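# Stand a flat box upright on a cork mat

## Task

A closed box rests on its biggest face on the table next to a loose cork mat. Turn it so it stands upright on one of its four narrow faces, neither tilted nor balanced on an edge, with that entire face on the mat, and keep the mat flat. It must stay like that without the robot holding it; finally release it and pull the hands away.

## Robot and tools

Robot: two arms, left_arm and right_arm, each ending in an identical five-finger right hand. Since both hands are right hands, every hand axis and number means the same thing on either arm.

Scene frame: the origin sits on the table surface midway between the arms. +z is up, +x reaches out over the table, and left_arm is on the +y side. The names left and right do not refer to image sides. Results print positions in metres and orientations as quaternions (w,x,y,z), along with linear (m/s) and angular (rad/s) velocities. Printed positions can be slightly off, more so at long reach.

Hand point: a point 0.05 m in front of the palm, where index pad and thumb tip meet in a pinch. Its +z runs along the straight fingers, +y points out of the palm, and +x runs across the palm toward the little finger. Straight fingers extend 0.06 to 0.07 m past it along +z. Across the palm the hand spans 0.08 m on the little-finger side. A wrist bracket on the little-finger side sticks out 0.03 m beyond the point along +y and 0.11 m across, and can snag objects. Tilting the hand shifts the point a little.

Row layout (used by both execute_actions and move): 28 numbers, each between -1 and 1. First the 14 for left_arm/left_gripper, then the same 14 for right_arm/right_gripper. Per arm: dx, dy, dz, rx, ry, rz, then little, ring, middle, index, thumb_bend, thumb_turn, force_limit, speed. Always send all 28, even when one arm stays put.
- dx..rz: an offset, not a pose, expressed in that hand point's own axes, counted from its measured pose when the action began (for a call's first action, the most recent pose reported). Every row of an action refers back to that same start, not to the prior row. 1.0 equals 0.6 m or 180 degrees; rx, ry, rz form one rotation vector. Each control step clips the command to within 100 mm and 16 degrees of the current pose, so large offsets need several actions.
- The six finger numbers are absolute targets: +1 straight/open, -1 fully curled. For thumb_turn, +1 puts the thumb beside the palm and -1 puts it across, facing the fingers. A pinch is near index -0.22, thumb_bend -0.75, thumb_turn -0.57. With the thumb turned fully across, the hand can wrap objects 0.035 to 0.08 m thick; turn the thumb before reaching the object.
- force_limit: closing stops at a fingertip load from about 0 N (-1) to 10 N (+1), 15 N for the two thumb motors. speed: near zero at -1, full at +1 (full travel 0.6 s). For a soft grip close at speed -0.9 or below.
- There is no "unchanged" value for a hand. To leave it alone, repeat its last eight sent numbers; before anything was sent, use its six hand_measured values plus hand_force_limit and hand_speed.

Tools:
- execute_actions(actions): a list of actions; each action is up to 15 rows, one row per control step of 1/30 s, the final row repeating until 15 steps are done. An empty list simply reports state and images.
- move(target, speed, stop_force, blocking): target is one 28-number row whose offsets count from the pose in the latest result. Each hand point travels straight toward its goal; both paths finish together, lasting 0.5 to 10 s. speed is m/s, 0.002 to 0.5 (default 0.25), turning capped at twice that in rad/s. Paths do not avoid obstacles or the other arm. stop_force (13 to 80 N, shared by both arms, not allowed in the first 0.2 s) halts an arm once its wrist sensor feels that much extra resistance, then backs it off slightly; use it only with slow, non-rotating moves, and omit it when pulling away from something being pressed. blocking=false returns after 0.5 s and cannot be combined with stop_force; poll with wait(0), and finish with wait or stop before sending other motion.
- wait(seconds): 0 to 10, arms keep their last command.
- stop(): brakes a running move.
- zoom_image(camera, region): camera is cam_high, cam_low, cam_left_wrist or cam_right_wrist; region [x0, y0, x1, y1] in pixels of that 504x504 image, at most 504 by 504.
- show_instructions(): shows the reference pages.
- finished_scene(scene): ends the scene named by number once the goal holds; cannot be undone.

Reading results: the state line per arm gives pose and velocities; "Hand target" is where the controller is driving the hand point; "pose unreachable" means a clearance check altered that arm's command. The move line reports how each arm ended: done, off_target, moving, held, fault, or contact (stop_force triggered); limits=paced means clipping, limits=held means steps were blocked. hand_measured, hand_stopped_by (moving, target, force, stalled, fault) and hand_load_n list six values in finger order; loads dropping to about 0 signal a lost grip. Wrist force and torque are in the end effector's axes, with offsets up to about 5.5 N, noise up to 3.4 N, and saturation near 100 N. Joint torque readings are rough. MOTOR HOT appears at 70 °C; at 85 °C the arm is braked.

Hazards: a stiff arm pushed even slightly past contact may fault. A joint torque over its limit (wrist joints 47.5 N m, elbow 132, shoulder 290) or any outside force of 150 N stops that arm for 10 s. Keep the arms from striking or pressing on each other with any part. Do not drop the box, slam it, shove hard, or let the box or mat leave the table. When finished, open the hand and withdraw so the box stands by itself.

Each tool is called after "Emit:" in YAML: its name, and indented under it one key for each argument.

Reference images:

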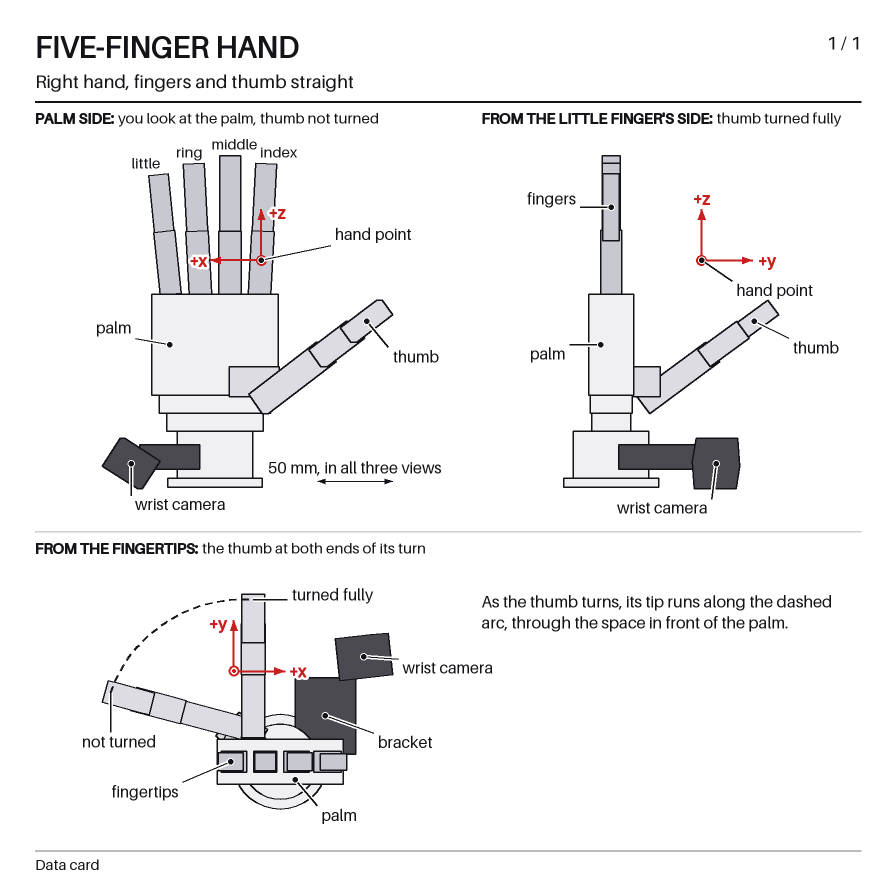

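## Session

Emit:
execute_actions:
  actions: []

Scene clock: 0.00 s.
left_arm: end_effector_position=(-0.1584, +1.0363, +0.4876) hand_measured=(+1.000, +1.000, +1.000, +1.000, +1.000, +1.000) hand_load_n=(+0.0, +0.0, +0.0, +0.0, +0.0, +0.0) hand_stopped_by=(target, target, target, target, target, target) hand_force_limit=0.00 hand_speed=-0.80 end_effector_quat_wxyz=(+0.014, +0.793, -0.601, +0.095) end_effector_velocity=(+0.002, +0.000, -0.000) end_effector_angular_velocity=(+0.000, -0.002, -0.001) | right_arm: end_effector_position=(+0.0901, -1.0021, +0.6787) hand_measured=(+1.000, +1.000, +1.000, +1.000, +1.000, +1.000) hand_load_n=(+0.0, +0.0, +0.0, +0.0, +0.0, +0.0) hand_stopped_by=(target, target, target, target, target, target) hand_force_limit=0.00 hand_speed=-0.80 end_effector_quat_wxyz=(+0.024, +0.740, +0.668, -0.079) end_effector_velocity=(-0.000, +0.000, -0.000) end_effector_angular_velocity=(+0.000, +0.000, -0.001)
Joint positions: left_arm=[ 1.345 -1.429  1.501  1.62   1.722 -1.958] | right_arm=[-2.054 -1.641  1.34   1.708  1.578 -1.966]
Joint velocities: left_arm=[-0.002 -0.    -0.    -0.     0.002 -0.   ] | right_arm=[-0.001 -0.     0.    -0.     0.001 -0.   ]
Joint torques (N m, as the arm reports them, + toward a larger angle): no reading
Wrist force (N, on the end effector, along its own x y z axes, offset not removed): no reading
Wrist torque (N m, same axes, about the end effector's origin, offset not removed): no reading
Hand target (left_arm): -0.158, +1.036, +0.488; +0.014, +0.793, -0.601, +0.095
Hand target (right_arm): +0.090, -1.002, +0.679; +0.024, +0.740, +0.668, -0.079

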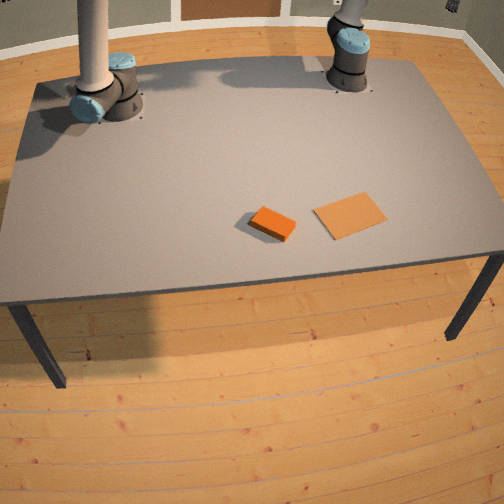

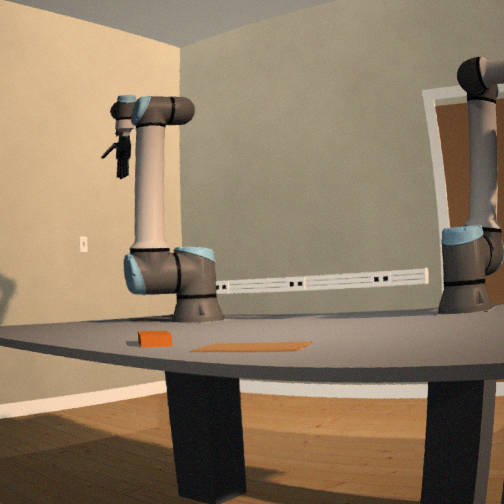

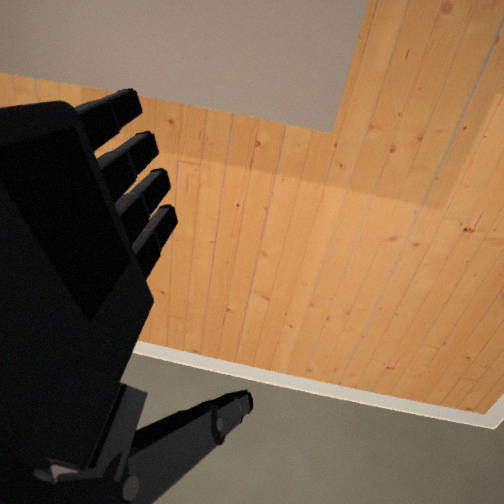

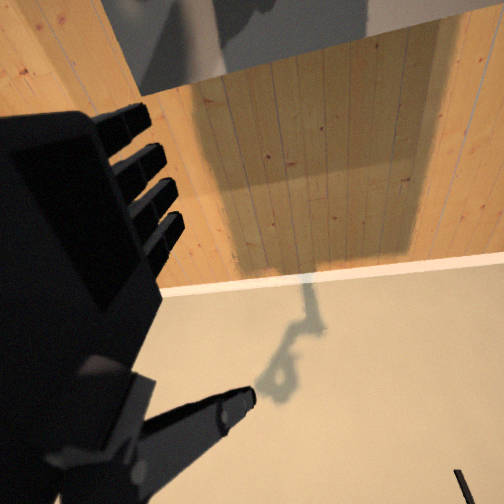

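Emit:
move:
  target: [0.853,-0.223,0.243,0,0,0,1,1,1,1,1,-1,0,0,0,0,0,0,0,0,1,1,1,1,1,1,0,-0.8]
  speed: 0.4

Emit:
move:
  target: [0.853,-0.223,0.243,0,0,0,1,1,1,1,1,-1,0,0,0,0,0,0,0,0,1,1,1,1,1,1,0,-0.8]
  speed: 0.4

Scene clock: 13.47 s.
left_arm: end_effector_position=(+0.1210, +0.5665, +0.4433) hand_measured=(+1.000, +1.000, +1.000, +1.000, +1.000, -1.000) hand_load_n=(+0.0, +0.0, +0.0, +0.0, +0.0, +0.0) hand_stopped_by=(target, target, target, target, target, target) hand_force_limit=0.00 hand_speed=0.00 end_effector_quat_wxyz=(+0.018, +0.793, -0.601, +0.097) end_effector_velocity=(-0.001, -0.001, -0.000) end_effector_angular_velocity=(+0.018, -0.004, +0.002) | right_arm: end_effector_position=(+0.0901, -1.0021, +0.6787) hand_measured=(+1.000, +1.000, +1.000, +1.000, +1.000, +1.000) hand_load_n=(+0.0, +0.0, +0.0, +0.0, +0.0, +0.0) hand_stopped_by=(target, target, target, target, target, target) hand_force_limit=0.00 hand_speed=-0.80 end_effector_quat_wxyz=(+0.024, +0.740, +0.668, -0.079) end_effector_velocity=(-0.000, -0.000, -0.001) end_effector_angular_velocity=(+0.001, -0.001, -0.000)
Joint positions: left_arm=[-0.754 -2.21   2.093  1.493  1.606 -4.07 ] | right_arm=[-2.054 -1.641  1.34   1.708  1.578 -1.966]
Joint velocities: left_arm=[-0.074 -0.02   0.007  0.018 -0.031 -0.072] | right_arm=[-0.     0.     0.001 -0.    -0.    -0.   ]
Joint torques (N m, as the arm reports them, + toward a larger angle): left_arm=[ -5.13   0.83 -23.57   5.92  -3.61  -3.58] | right_arm=[  0.26 -28.2  -35.19   3.8   -0.07  -0.66]
Wrist force (N, on the end effector, along its own x y z axes, offset not removed): left_arm=[0.2 -1.3 0.5] | right_arm=[0.7 4.4 -1.0]
Wrist torque (N m, same axes, about the end effector's origin, offset not removed): left_arm=[-0.14 -0.24 0.17] | right_arm=[0.75 -0.15 0.04]
Hand target (left_arm): +0.121, +0.566, +0.443; +0.017, +0.793, -0.601, +0.097
Hand target (right_arm): +0.090, -1.002, +0.679; +0.024, +0.740, +0.668, -0.079
Off the commanded pose (left_arm): 0.001 m, 0 deg.
Off the commanded pose (right_arm): 0.000 m, 0 deg.
move: done; limits=paced

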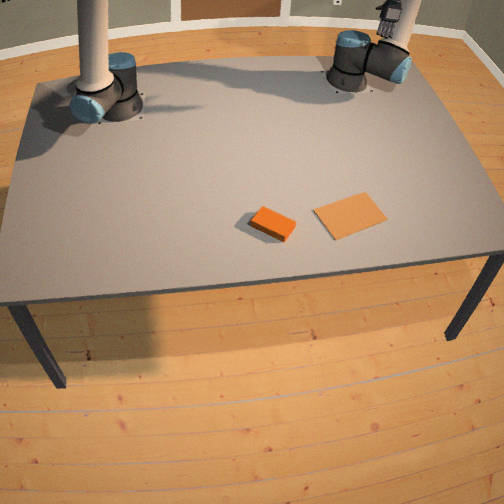

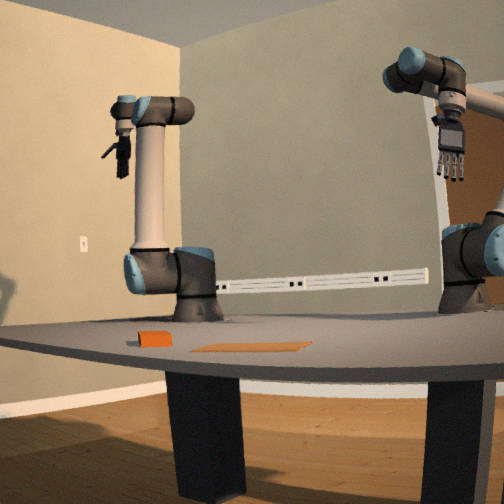

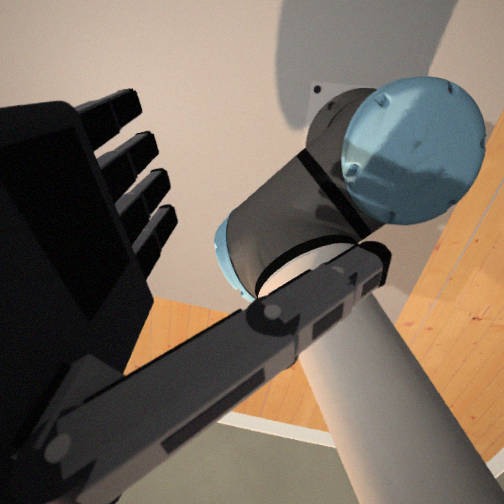

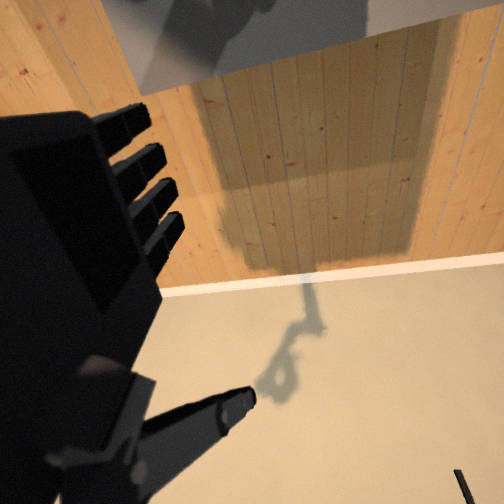

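Scene clock: 15.63 s.
left_arm: end_effector_position=(+0.4004, +0.0968, +0.4011) hand_measured=(+1.000, +1.000, +1.000, +1.000, +1.000, -1.000) hand_load_n=(+0.0, +0.0, +0.0, +0.0, +0.0, +0.0) hand_stopped_by=(target, target, target, target, target, target) hand_force_limit=0.00 hand_speed=0.00 end_effector_quat_wxyz=(+0.018, +0.793, -0.601, +0.097) end_effector_velocity=(+0.002, -0.002, +0.000) end_effector_angular_velocity=(-0.000, +0.001, -0.000) | right_arm: end_effector_position=(+0.0901, -1.0021, +0.6787) hand_measured=(+1.000, +1.000, +1.000, +1.000, +1.000, +1.000) hand_load_n=(+0.0, +0.0, +0.0, +0.0, +0.0, +0.0) hand_stopped_by=(target, target, target, target, target, target) hand_force_limit=0.00 hand_speed=-0.80 end_effector_quat_wxyz=(+0.024, +0.740, +0.668, -0.079) end_effector_velocity=(+0.000, +0.000, +0.001) end_effector_angular_velocity=(-0.001, +0.001, +0.000)
Joint positions: left_arm=[-1.104 -1.376  1.525  1.227  1.538 -4.413] | right_arm=[-2.054 -1.641  1.34   1.708  1.578 -1.966]
Joint velocities: left_arm=[ 0.001  0.005 -0.006  0.002  0.001  0.001] | right_arm=[ 0.001 -0.001 -0.001  0.     0.001  0.   ]
Joint torques (N m, as the arm reports them, + toward a larger angle): left_arm=[ 15.7  -47.02 -47.82   5.66   3.9    3.69] | right_arm=[  2.   -28.39 -36.06   3.25   0.05  -0.52]
Wrist force (N, on the end effector, along its own x y z axes, offset not removed): left_arm=[0.4 0.3 0.9] | right_arm=[0.6 3.3 0.2]
Wrist torque (N m, same axes, about the end effector's origin, offset not removed): left_arm=[0.16 -0.24 0.26] | right_arm=[0.47 -0.21 0.00]
Hand target (left_arm): +0.401, +0.097, +0.401; +0.018, +0.793, -0.601, +0.097
Hand target (right_arm): +0.090, -1.002, +0.679; +0.024, +0.740, +0.668, -0.079
Off the commanded pose (left_arm): 0.001 m, 0 deg.
Off the commanded pose (right_arm): 0.000 m, 0 deg.
move: done

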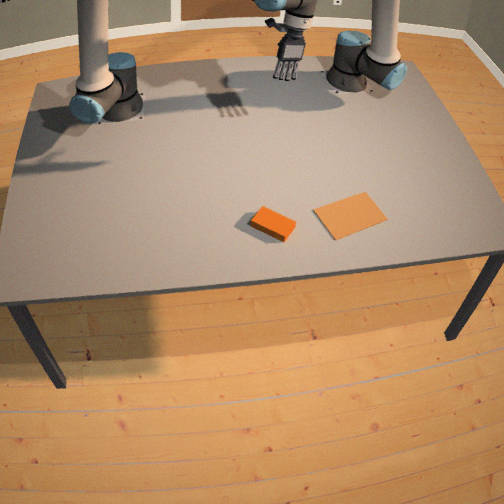

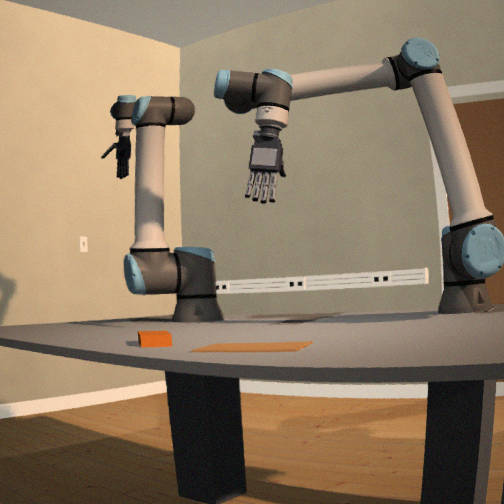

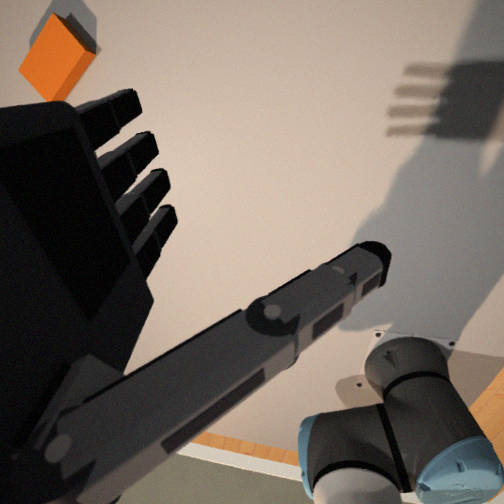

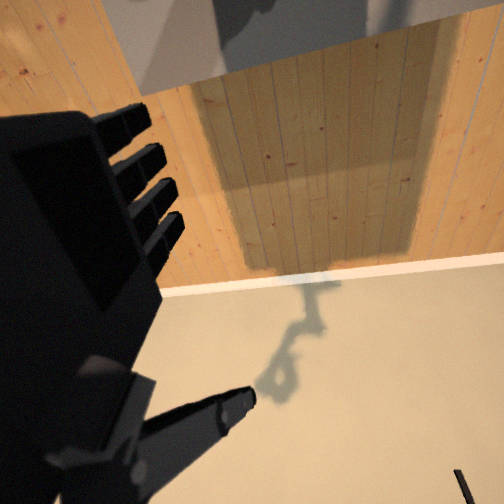

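Emit:
move:
  target: [0.1,-0.6,0.1,-0.03,-0.053,0,1,1,1,1,1,-1,0,0,0,0,0,0,0,0,1,1,1,1,1,1,0,-0.8]
  speed: 0.4

Scene clock: 22.43 s.
left_arm: end_effector_position=(+0.7682, +0.1307, +0.3847) hand_measured=(+1.000, +1.000, +1.000, +1.000, +1.000, -1.000) hand_load_n=(+0.0, +0.0, +0.0, +0.0, +0.0, +0.0) hand_stopped_by=(target, target, target, target, target, target) hand_force_limit=0.00 hand_speed=0.00 end_effector_quat_wxyz=(+0.005, +0.797, -0.604, +0.003) end_effector_velocity=(+0.003, -0.000, +0.001) end_effector_angular_velocity=(+0.003, +0.006, +0.000) | right_arm: end_effector_position=(+0.0901, -1.0021, +0.6787) hand_measured=(+1.000, +1.000, +1.000, +1.000, +1.000, +1.000) hand_load_n=(+0.0, +0.0, +0.0, +0.0, +0.0, +0.0) hand_stopped_by=(target, target, target, target, target, target) hand_force_limit=0.00 hand_speed=-0.80 end_effector_quat_wxyz=(+0.024, +0.740, +0.668, -0.079) end_effector_velocity=(+0.000, +0.000, +0.000) end_effector_angular_velocity=(+0.000, +0.001, +0.001)
Joint positions: left_arm=[-0.713 -0.677  0.522  1.72   1.581 -4.024] | right_arm=[-2.054 -1.641  1.34   1.708  1.578 -1.966]
Joint velocities: left_arm=[ 0.002  0.014 -0.027  0.019  0.001  0.002] | right_arm=[ 0.001 -0.    -0.     0.001  0.001 -0.   ]
Joint torques (N m, as the arm reports them, + toward a larger angle): left_arm=[ 14.27 -96.5  -47.41   6.05   4.01   3.91] | right_arm=[  3.28 -27.79 -34.94   3.28   0.31  -0.81]
Wrist force (N, on the end effector, along its own x y z axes, offset not removed): left_arm=[2.3 -1.5 1.5] | right_arm=[1.3 3.3 -0.2]
Wrist torque (N m, same axes, about the end effector's origin, offset not removed): left_arm=[-0.22 -0.63 0.31] | right_arm=[0.54 -0.20 0.09]
Hand target (left_arm): +0.769, +0.131, +0.385; +0.005, +0.797, -0.604, +0.003
Hand target (right_arm): +0.090, -1.002, +0.679; +0.024, +0.740, +0.668, -0.079
Off the commanded pose (left_arm): 0.000 m, 0 deg.
Off the commanded pose (right_arm): 0.000 m, 0 deg.
move: done

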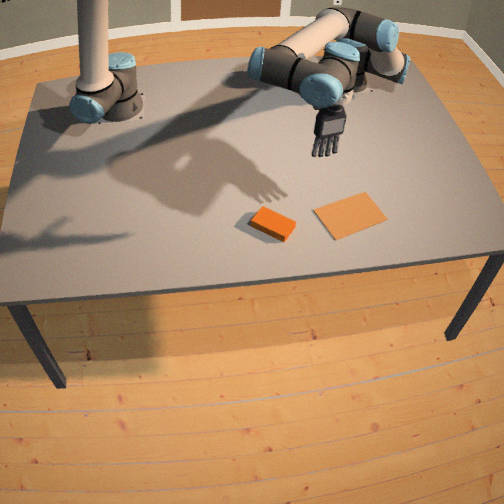

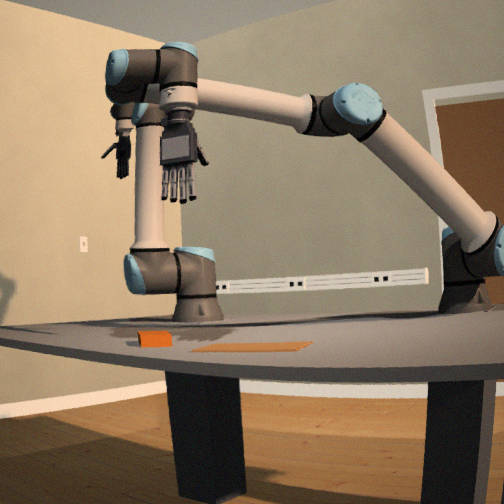

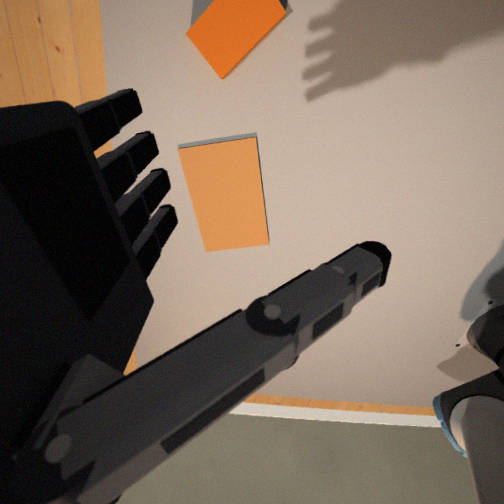

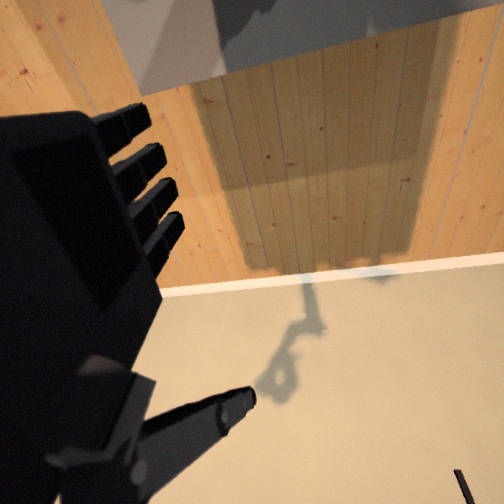

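Emit:
move:
  target: [0.105,0.117,0.3,0,0,0.67,1,1,1,1,1,-1,0,0,0,0,0,0,0,0,1,1,1,1,1,1,0,-0.8]
  speed: 0.5

Emit:
move:
  target: [0,0,0,0,0,0.67,1,1,1,1,1,-1,0,0,0,0,0,0,0,0,1,1,1,1,1,1,0,-0.8]
  speed: 0.5

Scene clock: 44.47 s.
left_arm: end_effector_position=(+0.7172, +0.0496, +0.2055) hand_measured=(+1.000, +1.000, +1.000, +1.000, +1.000, -1.000) hand_load_n=(+0.0, +0.0, +0.0, +0.0, +0.0, +0.0) hand_stopped_by=(target, target, target, target, target, target) hand_force_limit=0.00 hand_speed=0.00 end_effector_quat_wxyz=(-0.000, +0.129, +0.992, -0.006) end_effector_velocity=(-0.001, -0.002, -0.001) end_effector_angular_velocity=(-0.002, -0.001, -0.017) | right_arm: end_effector_position=(+0.0901, -1.0021, +0.6787) hand_measured=(+1.000, +1.000, +1.000, +1.000, +1.000, +1.000) hand_load_n=(+0.0, +0.0, +0.0, +0.0, +0.0, +0.0) hand_stopped_by=(target, target, target, target, target, target) hand_force_limit=0.00 hand_speed=-0.80 end_effector_quat_wxyz=(+0.024, +0.740, +0.668, -0.079) end_effector_velocity=(-0.000, +0.000, -0.000) end_effector_angular_velocity=(+0.001, -0.000, -0.000)
Joint positions: left_arm=[-0.935 -0.836  1.122  1.277  1.58  -2.144] | right_arm=[-2.054 -1.641  1.34   1.708  1.578 -1.966]
Joint velocities: left_arm=[-0.002 -0.002  0.005 -0.005  0.001  0.015] | right_arm=[-0.  0.  0.  0.  0.  0.]
Joint torques (N m, as the arm reports them, + toward a larger angle): left_arm=[  -7.87 -106.9   -19.99    1.17    3.81    3.44] | right_arm=[  2.23 -29.69 -34.93   4.     0.18  -0.81]
Wrist force (N, on the end effector, along its own x y z axes, offset not removed): left_arm=[1.0 -2.8 0.0] | right_arm=[1.8 3.7 -0.6]
Wrist torque (N m, same axes, about the end effector's origin, offset not removed): left_arm=[-0.24 -0.34 0.22] | right_arm=[0.57 -0.42 0.08]
Hand target (left_arm): +0.717, +0.050, +0.205; -0.000, +0.130, +0.992, -0.006
Hand target (right_arm): +0.090, -1.002, +0.679; +0.024, +0.740, +0.668, -0.079
Off the commanded pose (left_arm): 0.001 m, 0 deg.
Off the commanded pose (right_arm): 0.000 m, 0 deg.
move: done

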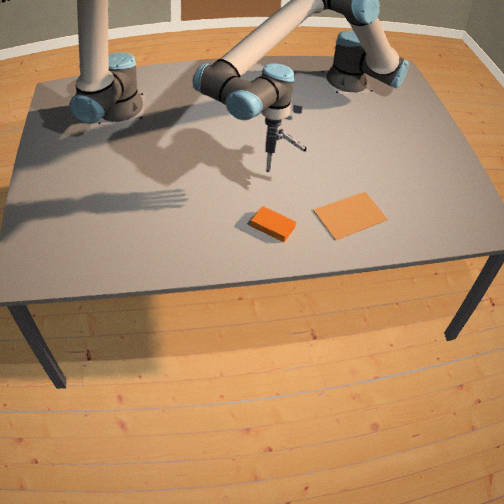

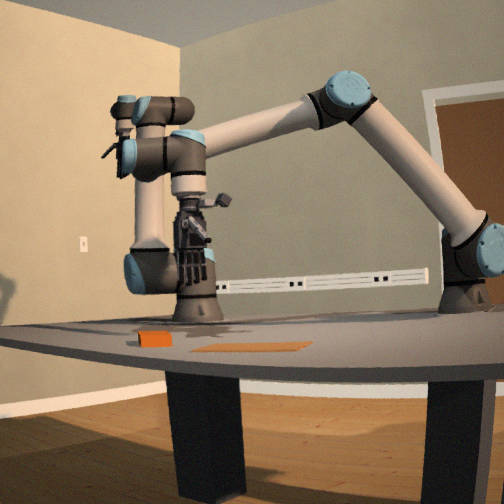

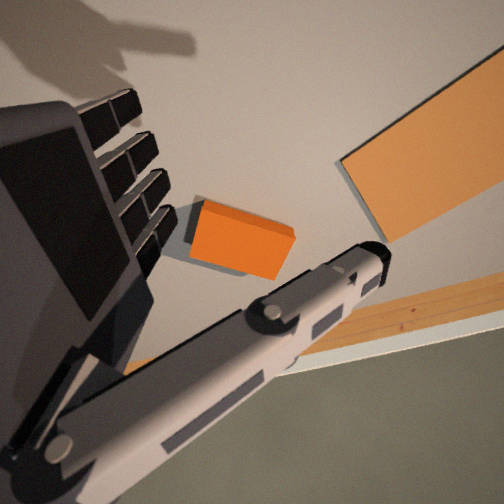

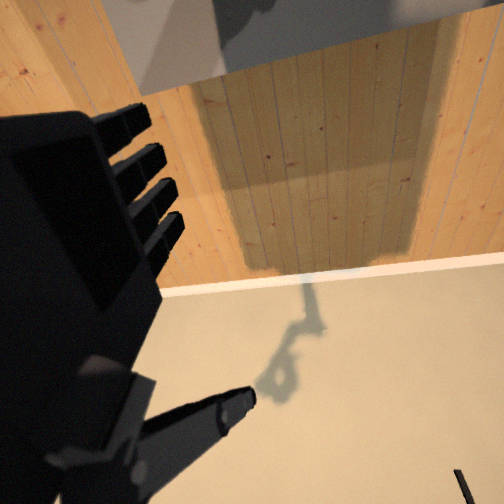

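Scene clock: 47.30 s.
left_arm: end_effector_position=(+0.7173, +0.0496, +0.2058) hand_measured=(+1.000, +1.000, +1.000, +1.000, +1.000, -1.000) hand_load_n=(+0.0, +0.0, +0.0, +0.0, +0.0, +0.0) hand_stopped_by=(target, target, target, target, target, target) hand_force_limit=0.00 hand_speed=0.00 end_effector_quat_wxyz=(+0.005, +0.925, +0.380, -0.003) end_effector_velocity=(+0.001, +0.000, -0.001) end_effector_angular_velocity=(+0.002, +0.001, -0.016) | right_arm: end_effector_position=(+0.0901, -1.0021, +0.6787) hand_measured=(+1.000, +1.000, +1.000, +1.000, +1.000, +1.000) hand_load_n=(+0.0, +0.0, +0.0, +0.0, +0.0, +0.0) hand_stopped_by=(target, target, target, target, target, target) hand_force_limit=0.00 hand_speed=-0.80 end_effector_quat_wxyz=(+0.024, +0.740, +0.668, -0.079) end_effector_velocity=(+0.000, +0.000, -0.001) end_effector_angular_velocity=(+0.001, -0.001, +0.000)
Joint positions: left_arm=[-0.814 -0.904  1.242  1.226  1.58   0.081] | right_arm=[-2.054 -1.641  1.34   1.708  1.578 -1.966]
Joint velocities: left_arm=[ 0.002  0.003 -0.004  0.003 -0.001  0.017] | right_arm=[ 0.     0.     0.001  0.    -0.    -0.   ]
Joint torques (N m, as the arm reports them, + toward a larger angle): left_arm=[ 12.71 -79.18 -45.89   5.86   3.82   3.08] | right_arm=[ -0.28 -28.5  -35.75   3.85   0.23  -0.72]
Wrist force (N, on the end effector, along its own x y z axes, offset not removed): left_arm=[0.7 -2.3 0.5] | right_arm=[2.0 2.5 -0.6]
Wrist torque (N m, same axes, about the end effector's origin, offset not removed): left_arm=[-0.26 -0.23 0.14] | right_arm=[0.37 -0.36 0.12]
Hand target (left_arm): +0.717, +0.050, +0.206; +0.005, +0.925, +0.379, -0.003
Hand target (right_arm): +0.090, -1.002, +0.679; +0.024, +0.740, +0.668, -0.079
Off the commanded pose (left_arm): 0.000 m, 0 deg.
Off the commanded pose (right_arm): 0.000 m, 0 deg.
move: done

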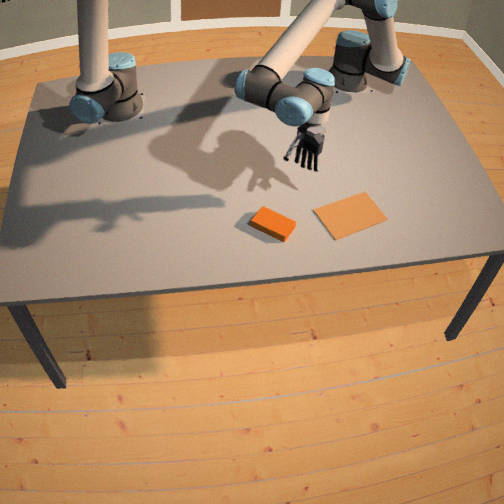

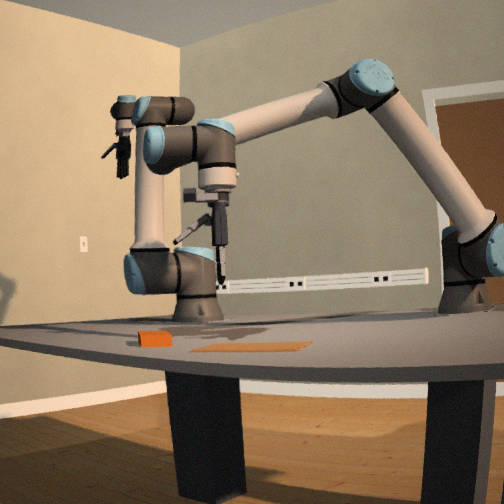

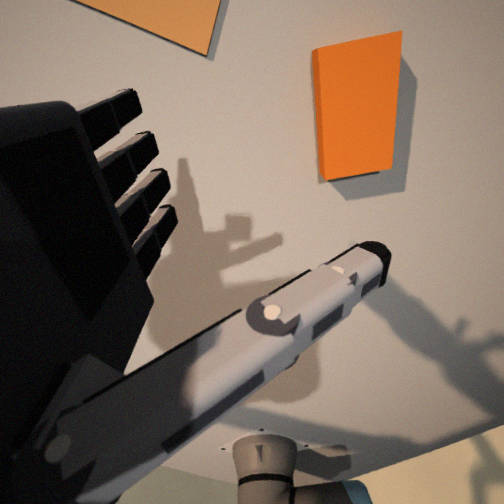

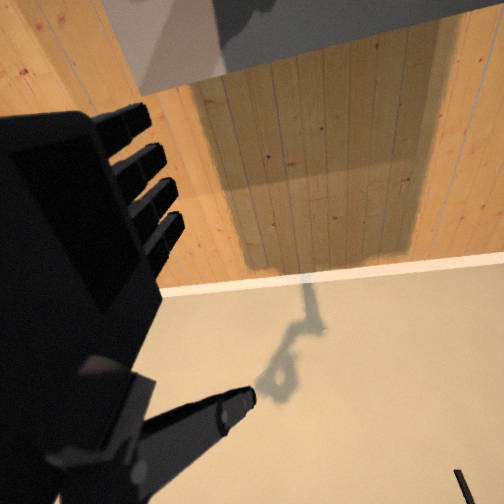

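Emit:
move:
  target: [0.037,0.1,0.03,0,0,-0.945,1,1,1,1,1,-1,0,0,0,0,0,0,0,0,1,1,1,1,1,1,0,-0.8]
  speed: 0.5

Emit:
move:
  target: [-0.03,-0.06,0.05,0.25,0,0,1,1,1,1,1,-1,0,0,0,0,0,0,0,0,1,1,1,1,1,1,0,-0.8]
  speed: 0.4

Scene clock: 65.60 s.
left_arm: end_effector_position=(+0.7751, +0.0223, +0.1877) hand_measured=(+1.000, +1.000, +1.000, +1.000, +1.000, -1.000) hand_load_n=(+0.0, +0.0, +0.0, +0.0, +0.0, +0.0) hand_stopped_by=(target, target, target, target, target, target) hand_force_limit=0.00 hand_speed=0.00 end_effector_quat_wxyz=(-0.002, -0.298, +0.955, -0.005) end_effector_velocity=(+0.000, -0.000, +0.000) end_effector_angular_velocity=(+0.004, +0.001, +0.014) | right_arm: end_effector_position=(+0.0901, -1.0021, +0.6787) hand_measured=(+1.000, +1.000, +1.000, +1.000, +1.000, +1.000) hand_load_n=(+0.0, +0.0, +0.0, +0.0, +0.0, +0.0) hand_stopped_by=(target, target, target, target, target, target) hand_force_limit=0.00 hand_speed=-0.80 end_effector_quat_wxyz=(+0.024, +0.740, +0.668, -0.079) end_effector_velocity=(-0.000, +0.000, +0.000) end_effector_angular_velocity=(-0.001, +0.001, -0.000)
Joint positions: left_arm=[-0.88  -0.587  0.699  1.452  1.58  -2.952] | right_arm=[-2.054 -1.641  1.34   1.708  1.578 -1.966]
Joint velocities: left_arm=[ 0.     0.005 -0.009  0.007 -0.002 -0.014] | right_arm=[-0.    -0.    -0.001 -0.     0.001 -0.   ]
Joint torques (N m, as the arm reports them, + toward a larger angle): left_arm=[  16.84 -101.2   -47.69    5.72   -3.54   -4.02] | right_arm=[ -0.41 -27.84 -36.37   3.43   0.41  -0.8 ]
Wrist force (N, on the end effector, along its own x y z axes, offset not removed): left_arm=[2.0 -3.4 -1.4] | right_arm=[0.0 2.9 1.6]
Wrist torque (N m, same axes, about the end effector's origin, offset not removed): left_arm=[-0.36 -0.47 0.18] | right_arm=[0.32 -0.12 -0.05]
Hand target (left_arm): +0.775, +0.022, +0.188; -0.002, -0.299, +0.954, -0.005
Hand target (right_arm): +0.090, -1.002, +0.679; +0.024, +0.740, +0.668, -0.079
Off the commanded pose (left_arm): 0.000 m, 0 deg.
Off the commanded pose (right_arm): 0.000 m, 0 deg.
move: done

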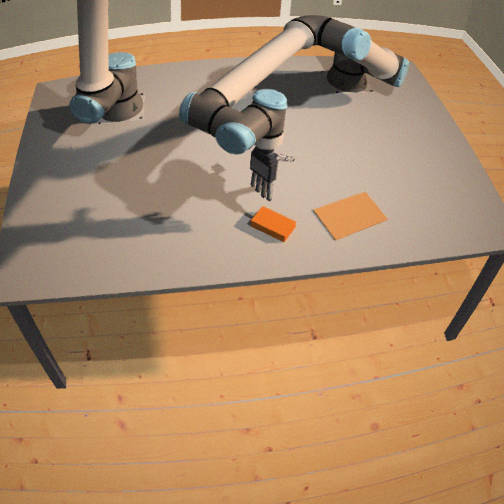

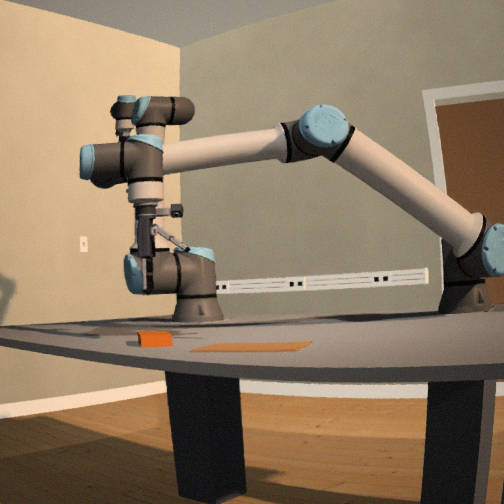

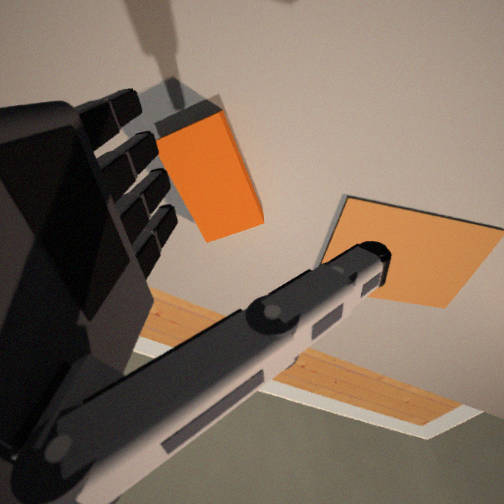

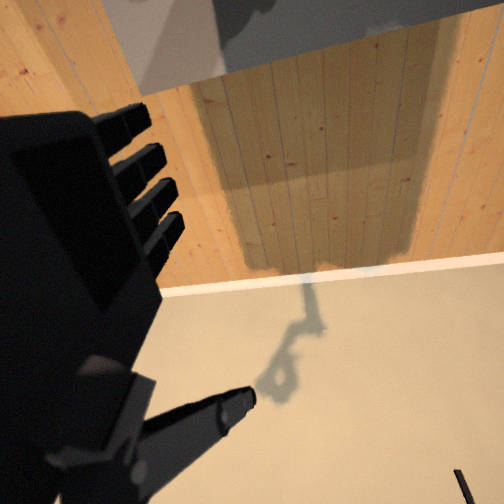

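Scene clock: 67.30 s.
left_arm: end_effector_position=(+0.8103, +0.0027, +0.1584) hand_measured=(+1.000, +1.000, +1.000, +1.000, +1.000, -1.000) hand_load_n=(+0.0, +0.0, +0.0, +0.0, +0.0, +0.0) hand_stopped_by=(target, target, target, target, target, target) hand_force_limit=0.00 hand_speed=0.00 end_effector_quat_wxyz=(+0.111, -0.276, +0.880, -0.370) end_effector_velocity=(+0.001, +0.001, -0.003) end_effector_angular_velocity=(-0.010, -0.009, +0.004) | right_arm: end_effector_position=(+0.0901, -1.0021, +0.6787) hand_measured=(+1.000, +1.000, +1.000, +1.000, +1.000, +1.000) hand_load_n=(+0.0, +0.0, +0.0, +0.0, +0.0, +0.0) hand_stopped_by=(target, target, target, target, target, target) hand_force_limit=0.00 hand_speed=-0.80 end_effector_quat_wxyz=(+0.024, +0.740, +0.668, -0.079) end_effector_velocity=(+0.000, -0.000, +0.000) end_effector_angular_velocity=(-0.000, +0.000, +0.001)
Joint positions: left_arm=[-0.818 -0.945  1.31   0.43   1.755 -2.968] | right_arm=[-2.054 -1.641  1.34   1.708  1.578 -1.966]
Joint velocities: left_arm=[ 0.001 -0.003  0.013 -0.023 -0.001 -0.003] | right_arm=[ 0.    -0.    -0.001  0.     0.    -0.   ]
Joint torques (N m, as the arm reports them, + toward a larger angle): left_arm=[  13.63 -100.05  -22.7    -1.33    4.06   -3.7 ] | right_arm=[  2.42 -27.02 -36.19   3.92  -0.02  -0.76]
Wrist force (N, on the end effector, along its own x y z axes, offset not removed): left_arm=[1.2 -0.7 0.7] | right_arm=[1.0 2.7 0.3]
Wrist torque (N m, same axes, about the end effector's origin, offset not removed): left_arm=[0.03 -0.35 0.28] | right_arm=[0.39 -0.18 -0.03]
Hand target (left_arm): +0.810, +0.003, +0.158; +0.112, -0.276, +0.880, -0.370
Hand target (right_arm): +0.090, -1.002, +0.679; +0.024, +0.740, +0.668, -0.079
Off the commanded pose (left_arm): 0.000 m, 0 deg.
Off the commanded pose (right_arm): 0.000 m, 0 deg.
move: done

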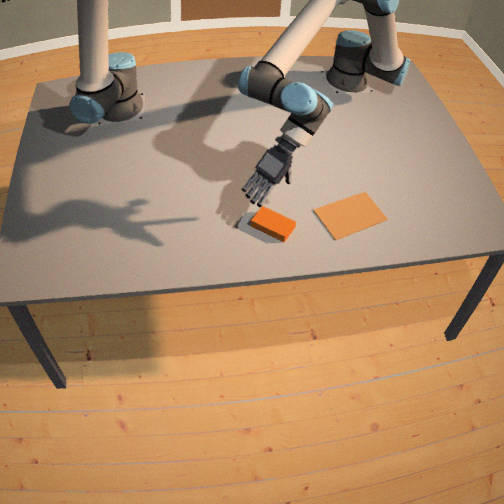

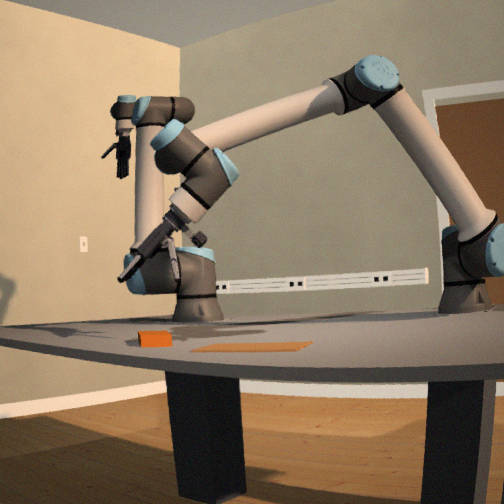

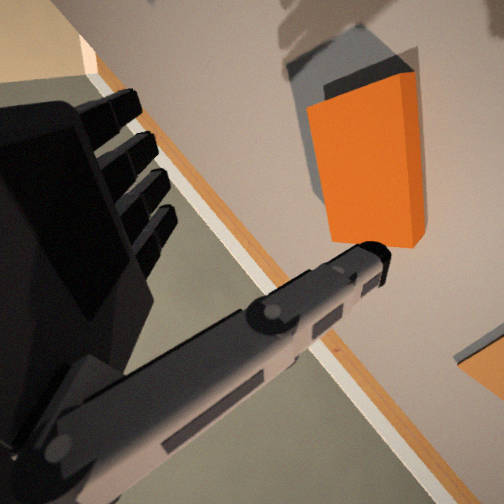

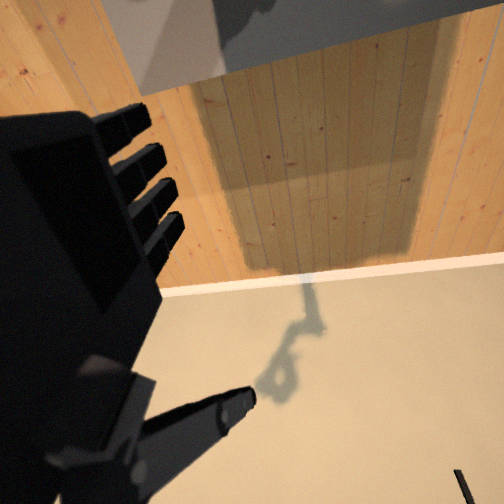

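Looks aligned. Descend to z≈0.08.

Emit:
move:
  target: [0,0.092,0.092,0,0,0,1,1,1,1,1,-1,0,0,0,0,0,0,0,0,1,1,1,1,1,1,0,-0.8]
  speed: 0.15

Scene clock: 71.50 s.
left_arm: end_effector_position=(+0.8101, +0.0021, +0.0806) hand_measured=(+1.000, +1.000, +1.000, +1.000, +1.000, -1.000) hand_load_n=(+0.0, +0.0, +0.0, +0.0, +0.0, +0.0) hand_stopped_by=(target, target, target, target, target, target) hand_force_limit=0.00 hand_speed=0.00 end_effector_quat_wxyz=(+0.111, -0.276, +0.880, -0.370) end_effector_velocity=(+0.001, -0.000, -0.002) end_effector_angular_velocity=(+0.000, -0.003, +0.002) | right_arm: end_effector_position=(+0.0901, -1.0021, +0.6787) hand_measured=(+1.000, +1.000, +1.000, +1.000, +1.000, +1.000) hand_load_n=(+0.0, +0.0, +0.0, +0.0, +0.0, +0.0) hand_stopped_by=(target, target, target, target, target, target) hand_force_limit=0.00 hand_speed=-0.80 end_effector_quat_wxyz=(+0.024, +0.740, +0.668, -0.079) end_effector_velocity=(-0.000, -0.000, -0.000) end_effector_angular_velocity=(+0.001, +0.000, -0.000)
Joint positions: left_arm=[-0.819 -0.891  1.368  0.319  1.754 -2.968] | right_arm=[-2.054 -1.641  1.34   1.708  1.578 -1.966]
Joint velocities: left_arm=[-0.     0.001  0.001 -0.004 -0.003  0.   ] | right_arm=[0.    0.    0.    0.    0.001 0.   ]
Joint torques (N m, as the arm reports them, + toward a larger angle): left_arm=[ -5.49 -80.6  -20.77  -1.2   -3.51  -4.03] | right_arm=[  4.29 -26.27 -36.     3.74  -0.42  -0.77]
Wrist force (N, on the end effector, along its own x y z axes, offset not removed): left_arm=[1.2 0.1 0.2] | right_arm=[0.4 3.5 0.7]
Wrist torque (N m, same axes, about the end effector's origin, offset not removed): left_arm=[0.18 -0.29 0.30] | right_arm=[0.54 -0.11 0.03]
Hand target (left_arm): +0.810, +0.002, +0.080; +0.111, -0.276, +0.880, -0.370
Hand target (right_arm): +0.090, -1.002, +0.679; +0.024, +0.740, +0.668, -0.079
Off the commanded pose (left_arm): 0.000 m, 0 deg.
Off the commanded pose (right_arm): 0.000 m, 0 deg.
move: done

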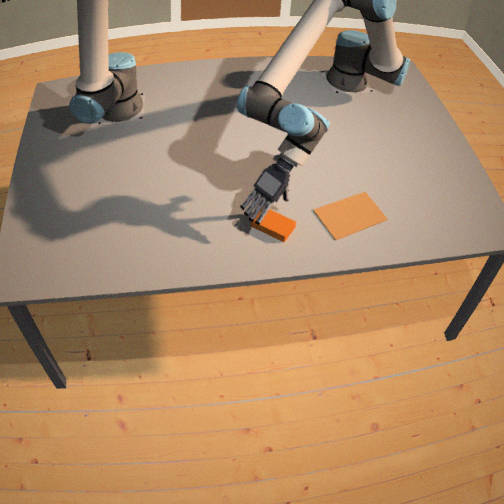

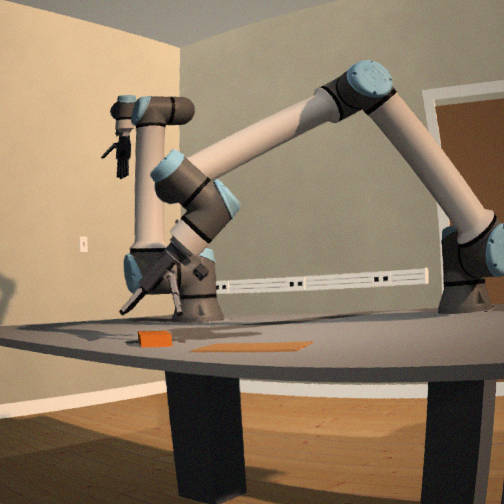

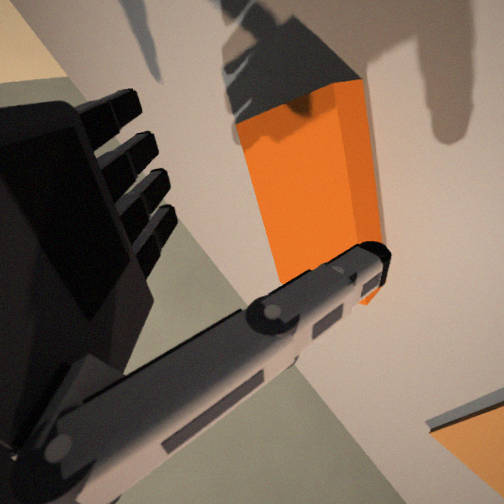

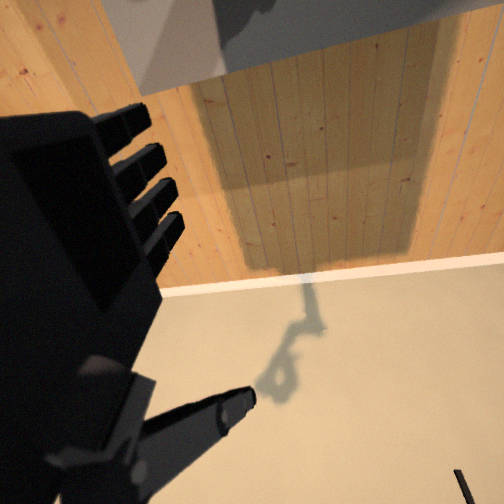

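Emit:
move:
  target: [0,0.058,0.025,0,0,0,1,1,1,1,1,-1,0,0,0,0,0,0,0,0,1,1,1,1,1,1,0,-0.8]
  speed: 0.05

Emit:
zoom_image:
  camera: "cam_low"
  region: [80,250,250,370]

Scene clock: 78.70 s.
left_arm: end_effector_position=(+0.8022, +0.0133, +0.0456) hand_measured=(+1.000, +1.000, +1.000, +1.000, +1.000, -1.000) hand_load_n=(+0.0, +0.0, +0.0, +0.0, +0.0, +0.0) hand_stopped_by=(target, target, target, target, target, target) hand_force_limit=0.00 hand_speed=0.00 end_effector_quat_wxyz=(+0.111, -0.276, +0.880, -0.370) end_effector_velocity=(-0.000, +0.001, -0.003) end_effector_angular_velocity=(+0.001, -0.000, +0.001) | right_arm: end_effector_position=(+0.0901, -1.0021, +0.6787) hand_measured=(+1.000, +1.000, +1.000, +1.000, +1.000, +1.000) hand_load_n=(+0.0, +0.0, +0.0, +0.0, +0.0, +0.0) hand_stopped_by=(target, target, target, target, target, target) hand_force_limit=0.00 hand_speed=-0.80 end_effector_quat_wxyz=(+0.024, +0.740, +0.668, -0.079) end_effector_velocity=(+0.001, +0.000, +0.000) end_effector_angular_velocity=(-0.001, +0.000, +0.001)
Joint positions: left_arm=[-0.815 -0.881  1.42   0.257  1.757 -2.965] | right_arm=[-2.054 -1.641  1.34   1.708  1.578 -1.966]
Joint velocities: left_arm=[ 0.     0.001  0.003 -0.004 -0.001  0.   ] | right_arm=[ 0.001 -0.001  0.    -0.    -0.     0.   ]
Joint torques (N m, as the arm reports them, + toward a larger angle): left_arm=[ 14.4  -79.65 -18.34  -1.47   4.48   3.87] | right_arm=[  0.74 -28.91 -35.34   3.45   0.02  -0.57]
Wrist force (N, on the end effector, along its own x y z axes, offset not removed): left_arm=[3.5 -3.2 1.5] | right_arm=[-0.6 4.4 -0.6]
Wrist torque (N m, same axes, about the end effector's origin, offset not removed): left_arm=[-0.43 -0.79 0.28] | right_arm=[0.71 0.09 -0.03]
Hand target (left_arm): +0.802, +0.013, +0.045; +0.111, -0.276, +0.880, -0.370
Hand target (right_arm): +0.090, -1.002, +0.679; +0.024, +0.740, +0.668, -0.079
Off the commanded pose (left_arm): 0.000 m, 0 deg.
Off the commanded pose (right_arm): 0.000 m, 0 deg.
move: done

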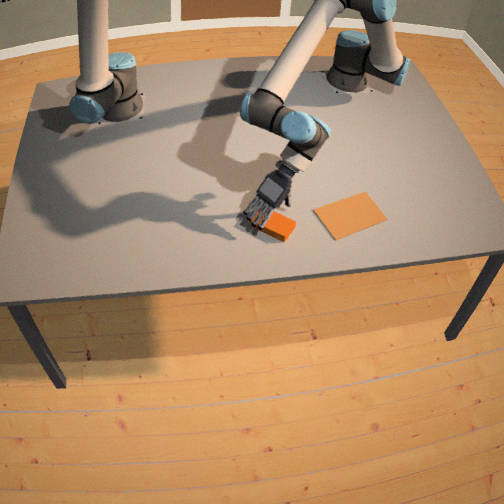

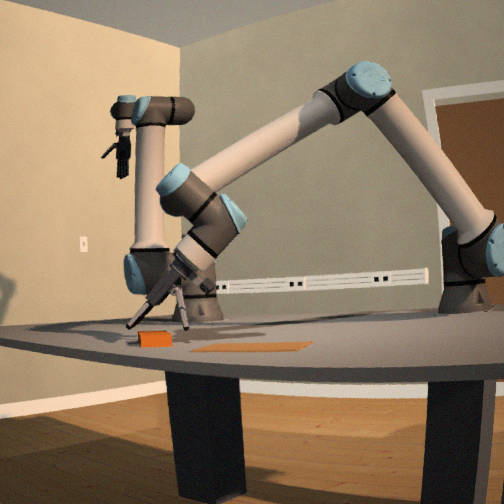

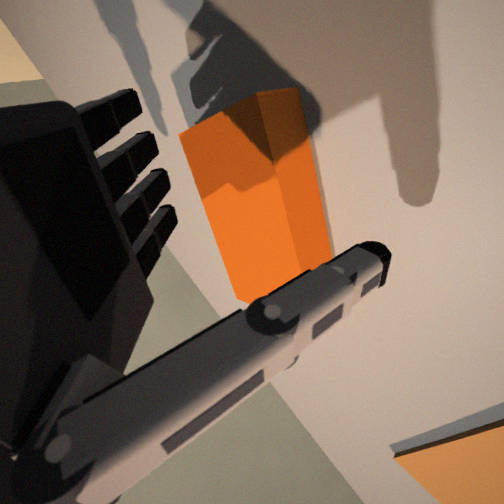

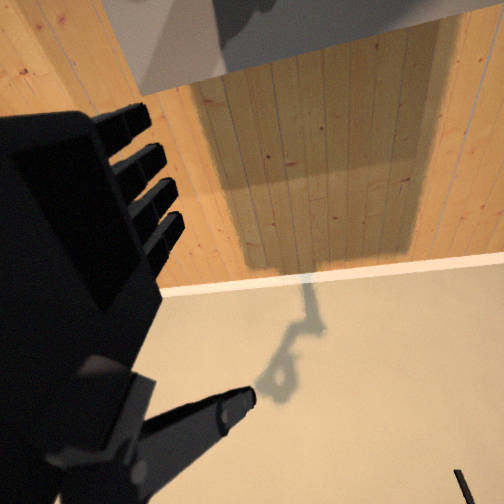

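Region (80, 250, 250, 370) of cam_low's 504x504 image, scaled by 2.965, with more detail than that image has; it fills the top 356 rows of this view, and the rest is white.

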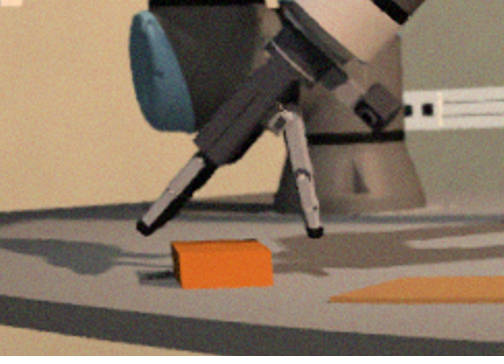

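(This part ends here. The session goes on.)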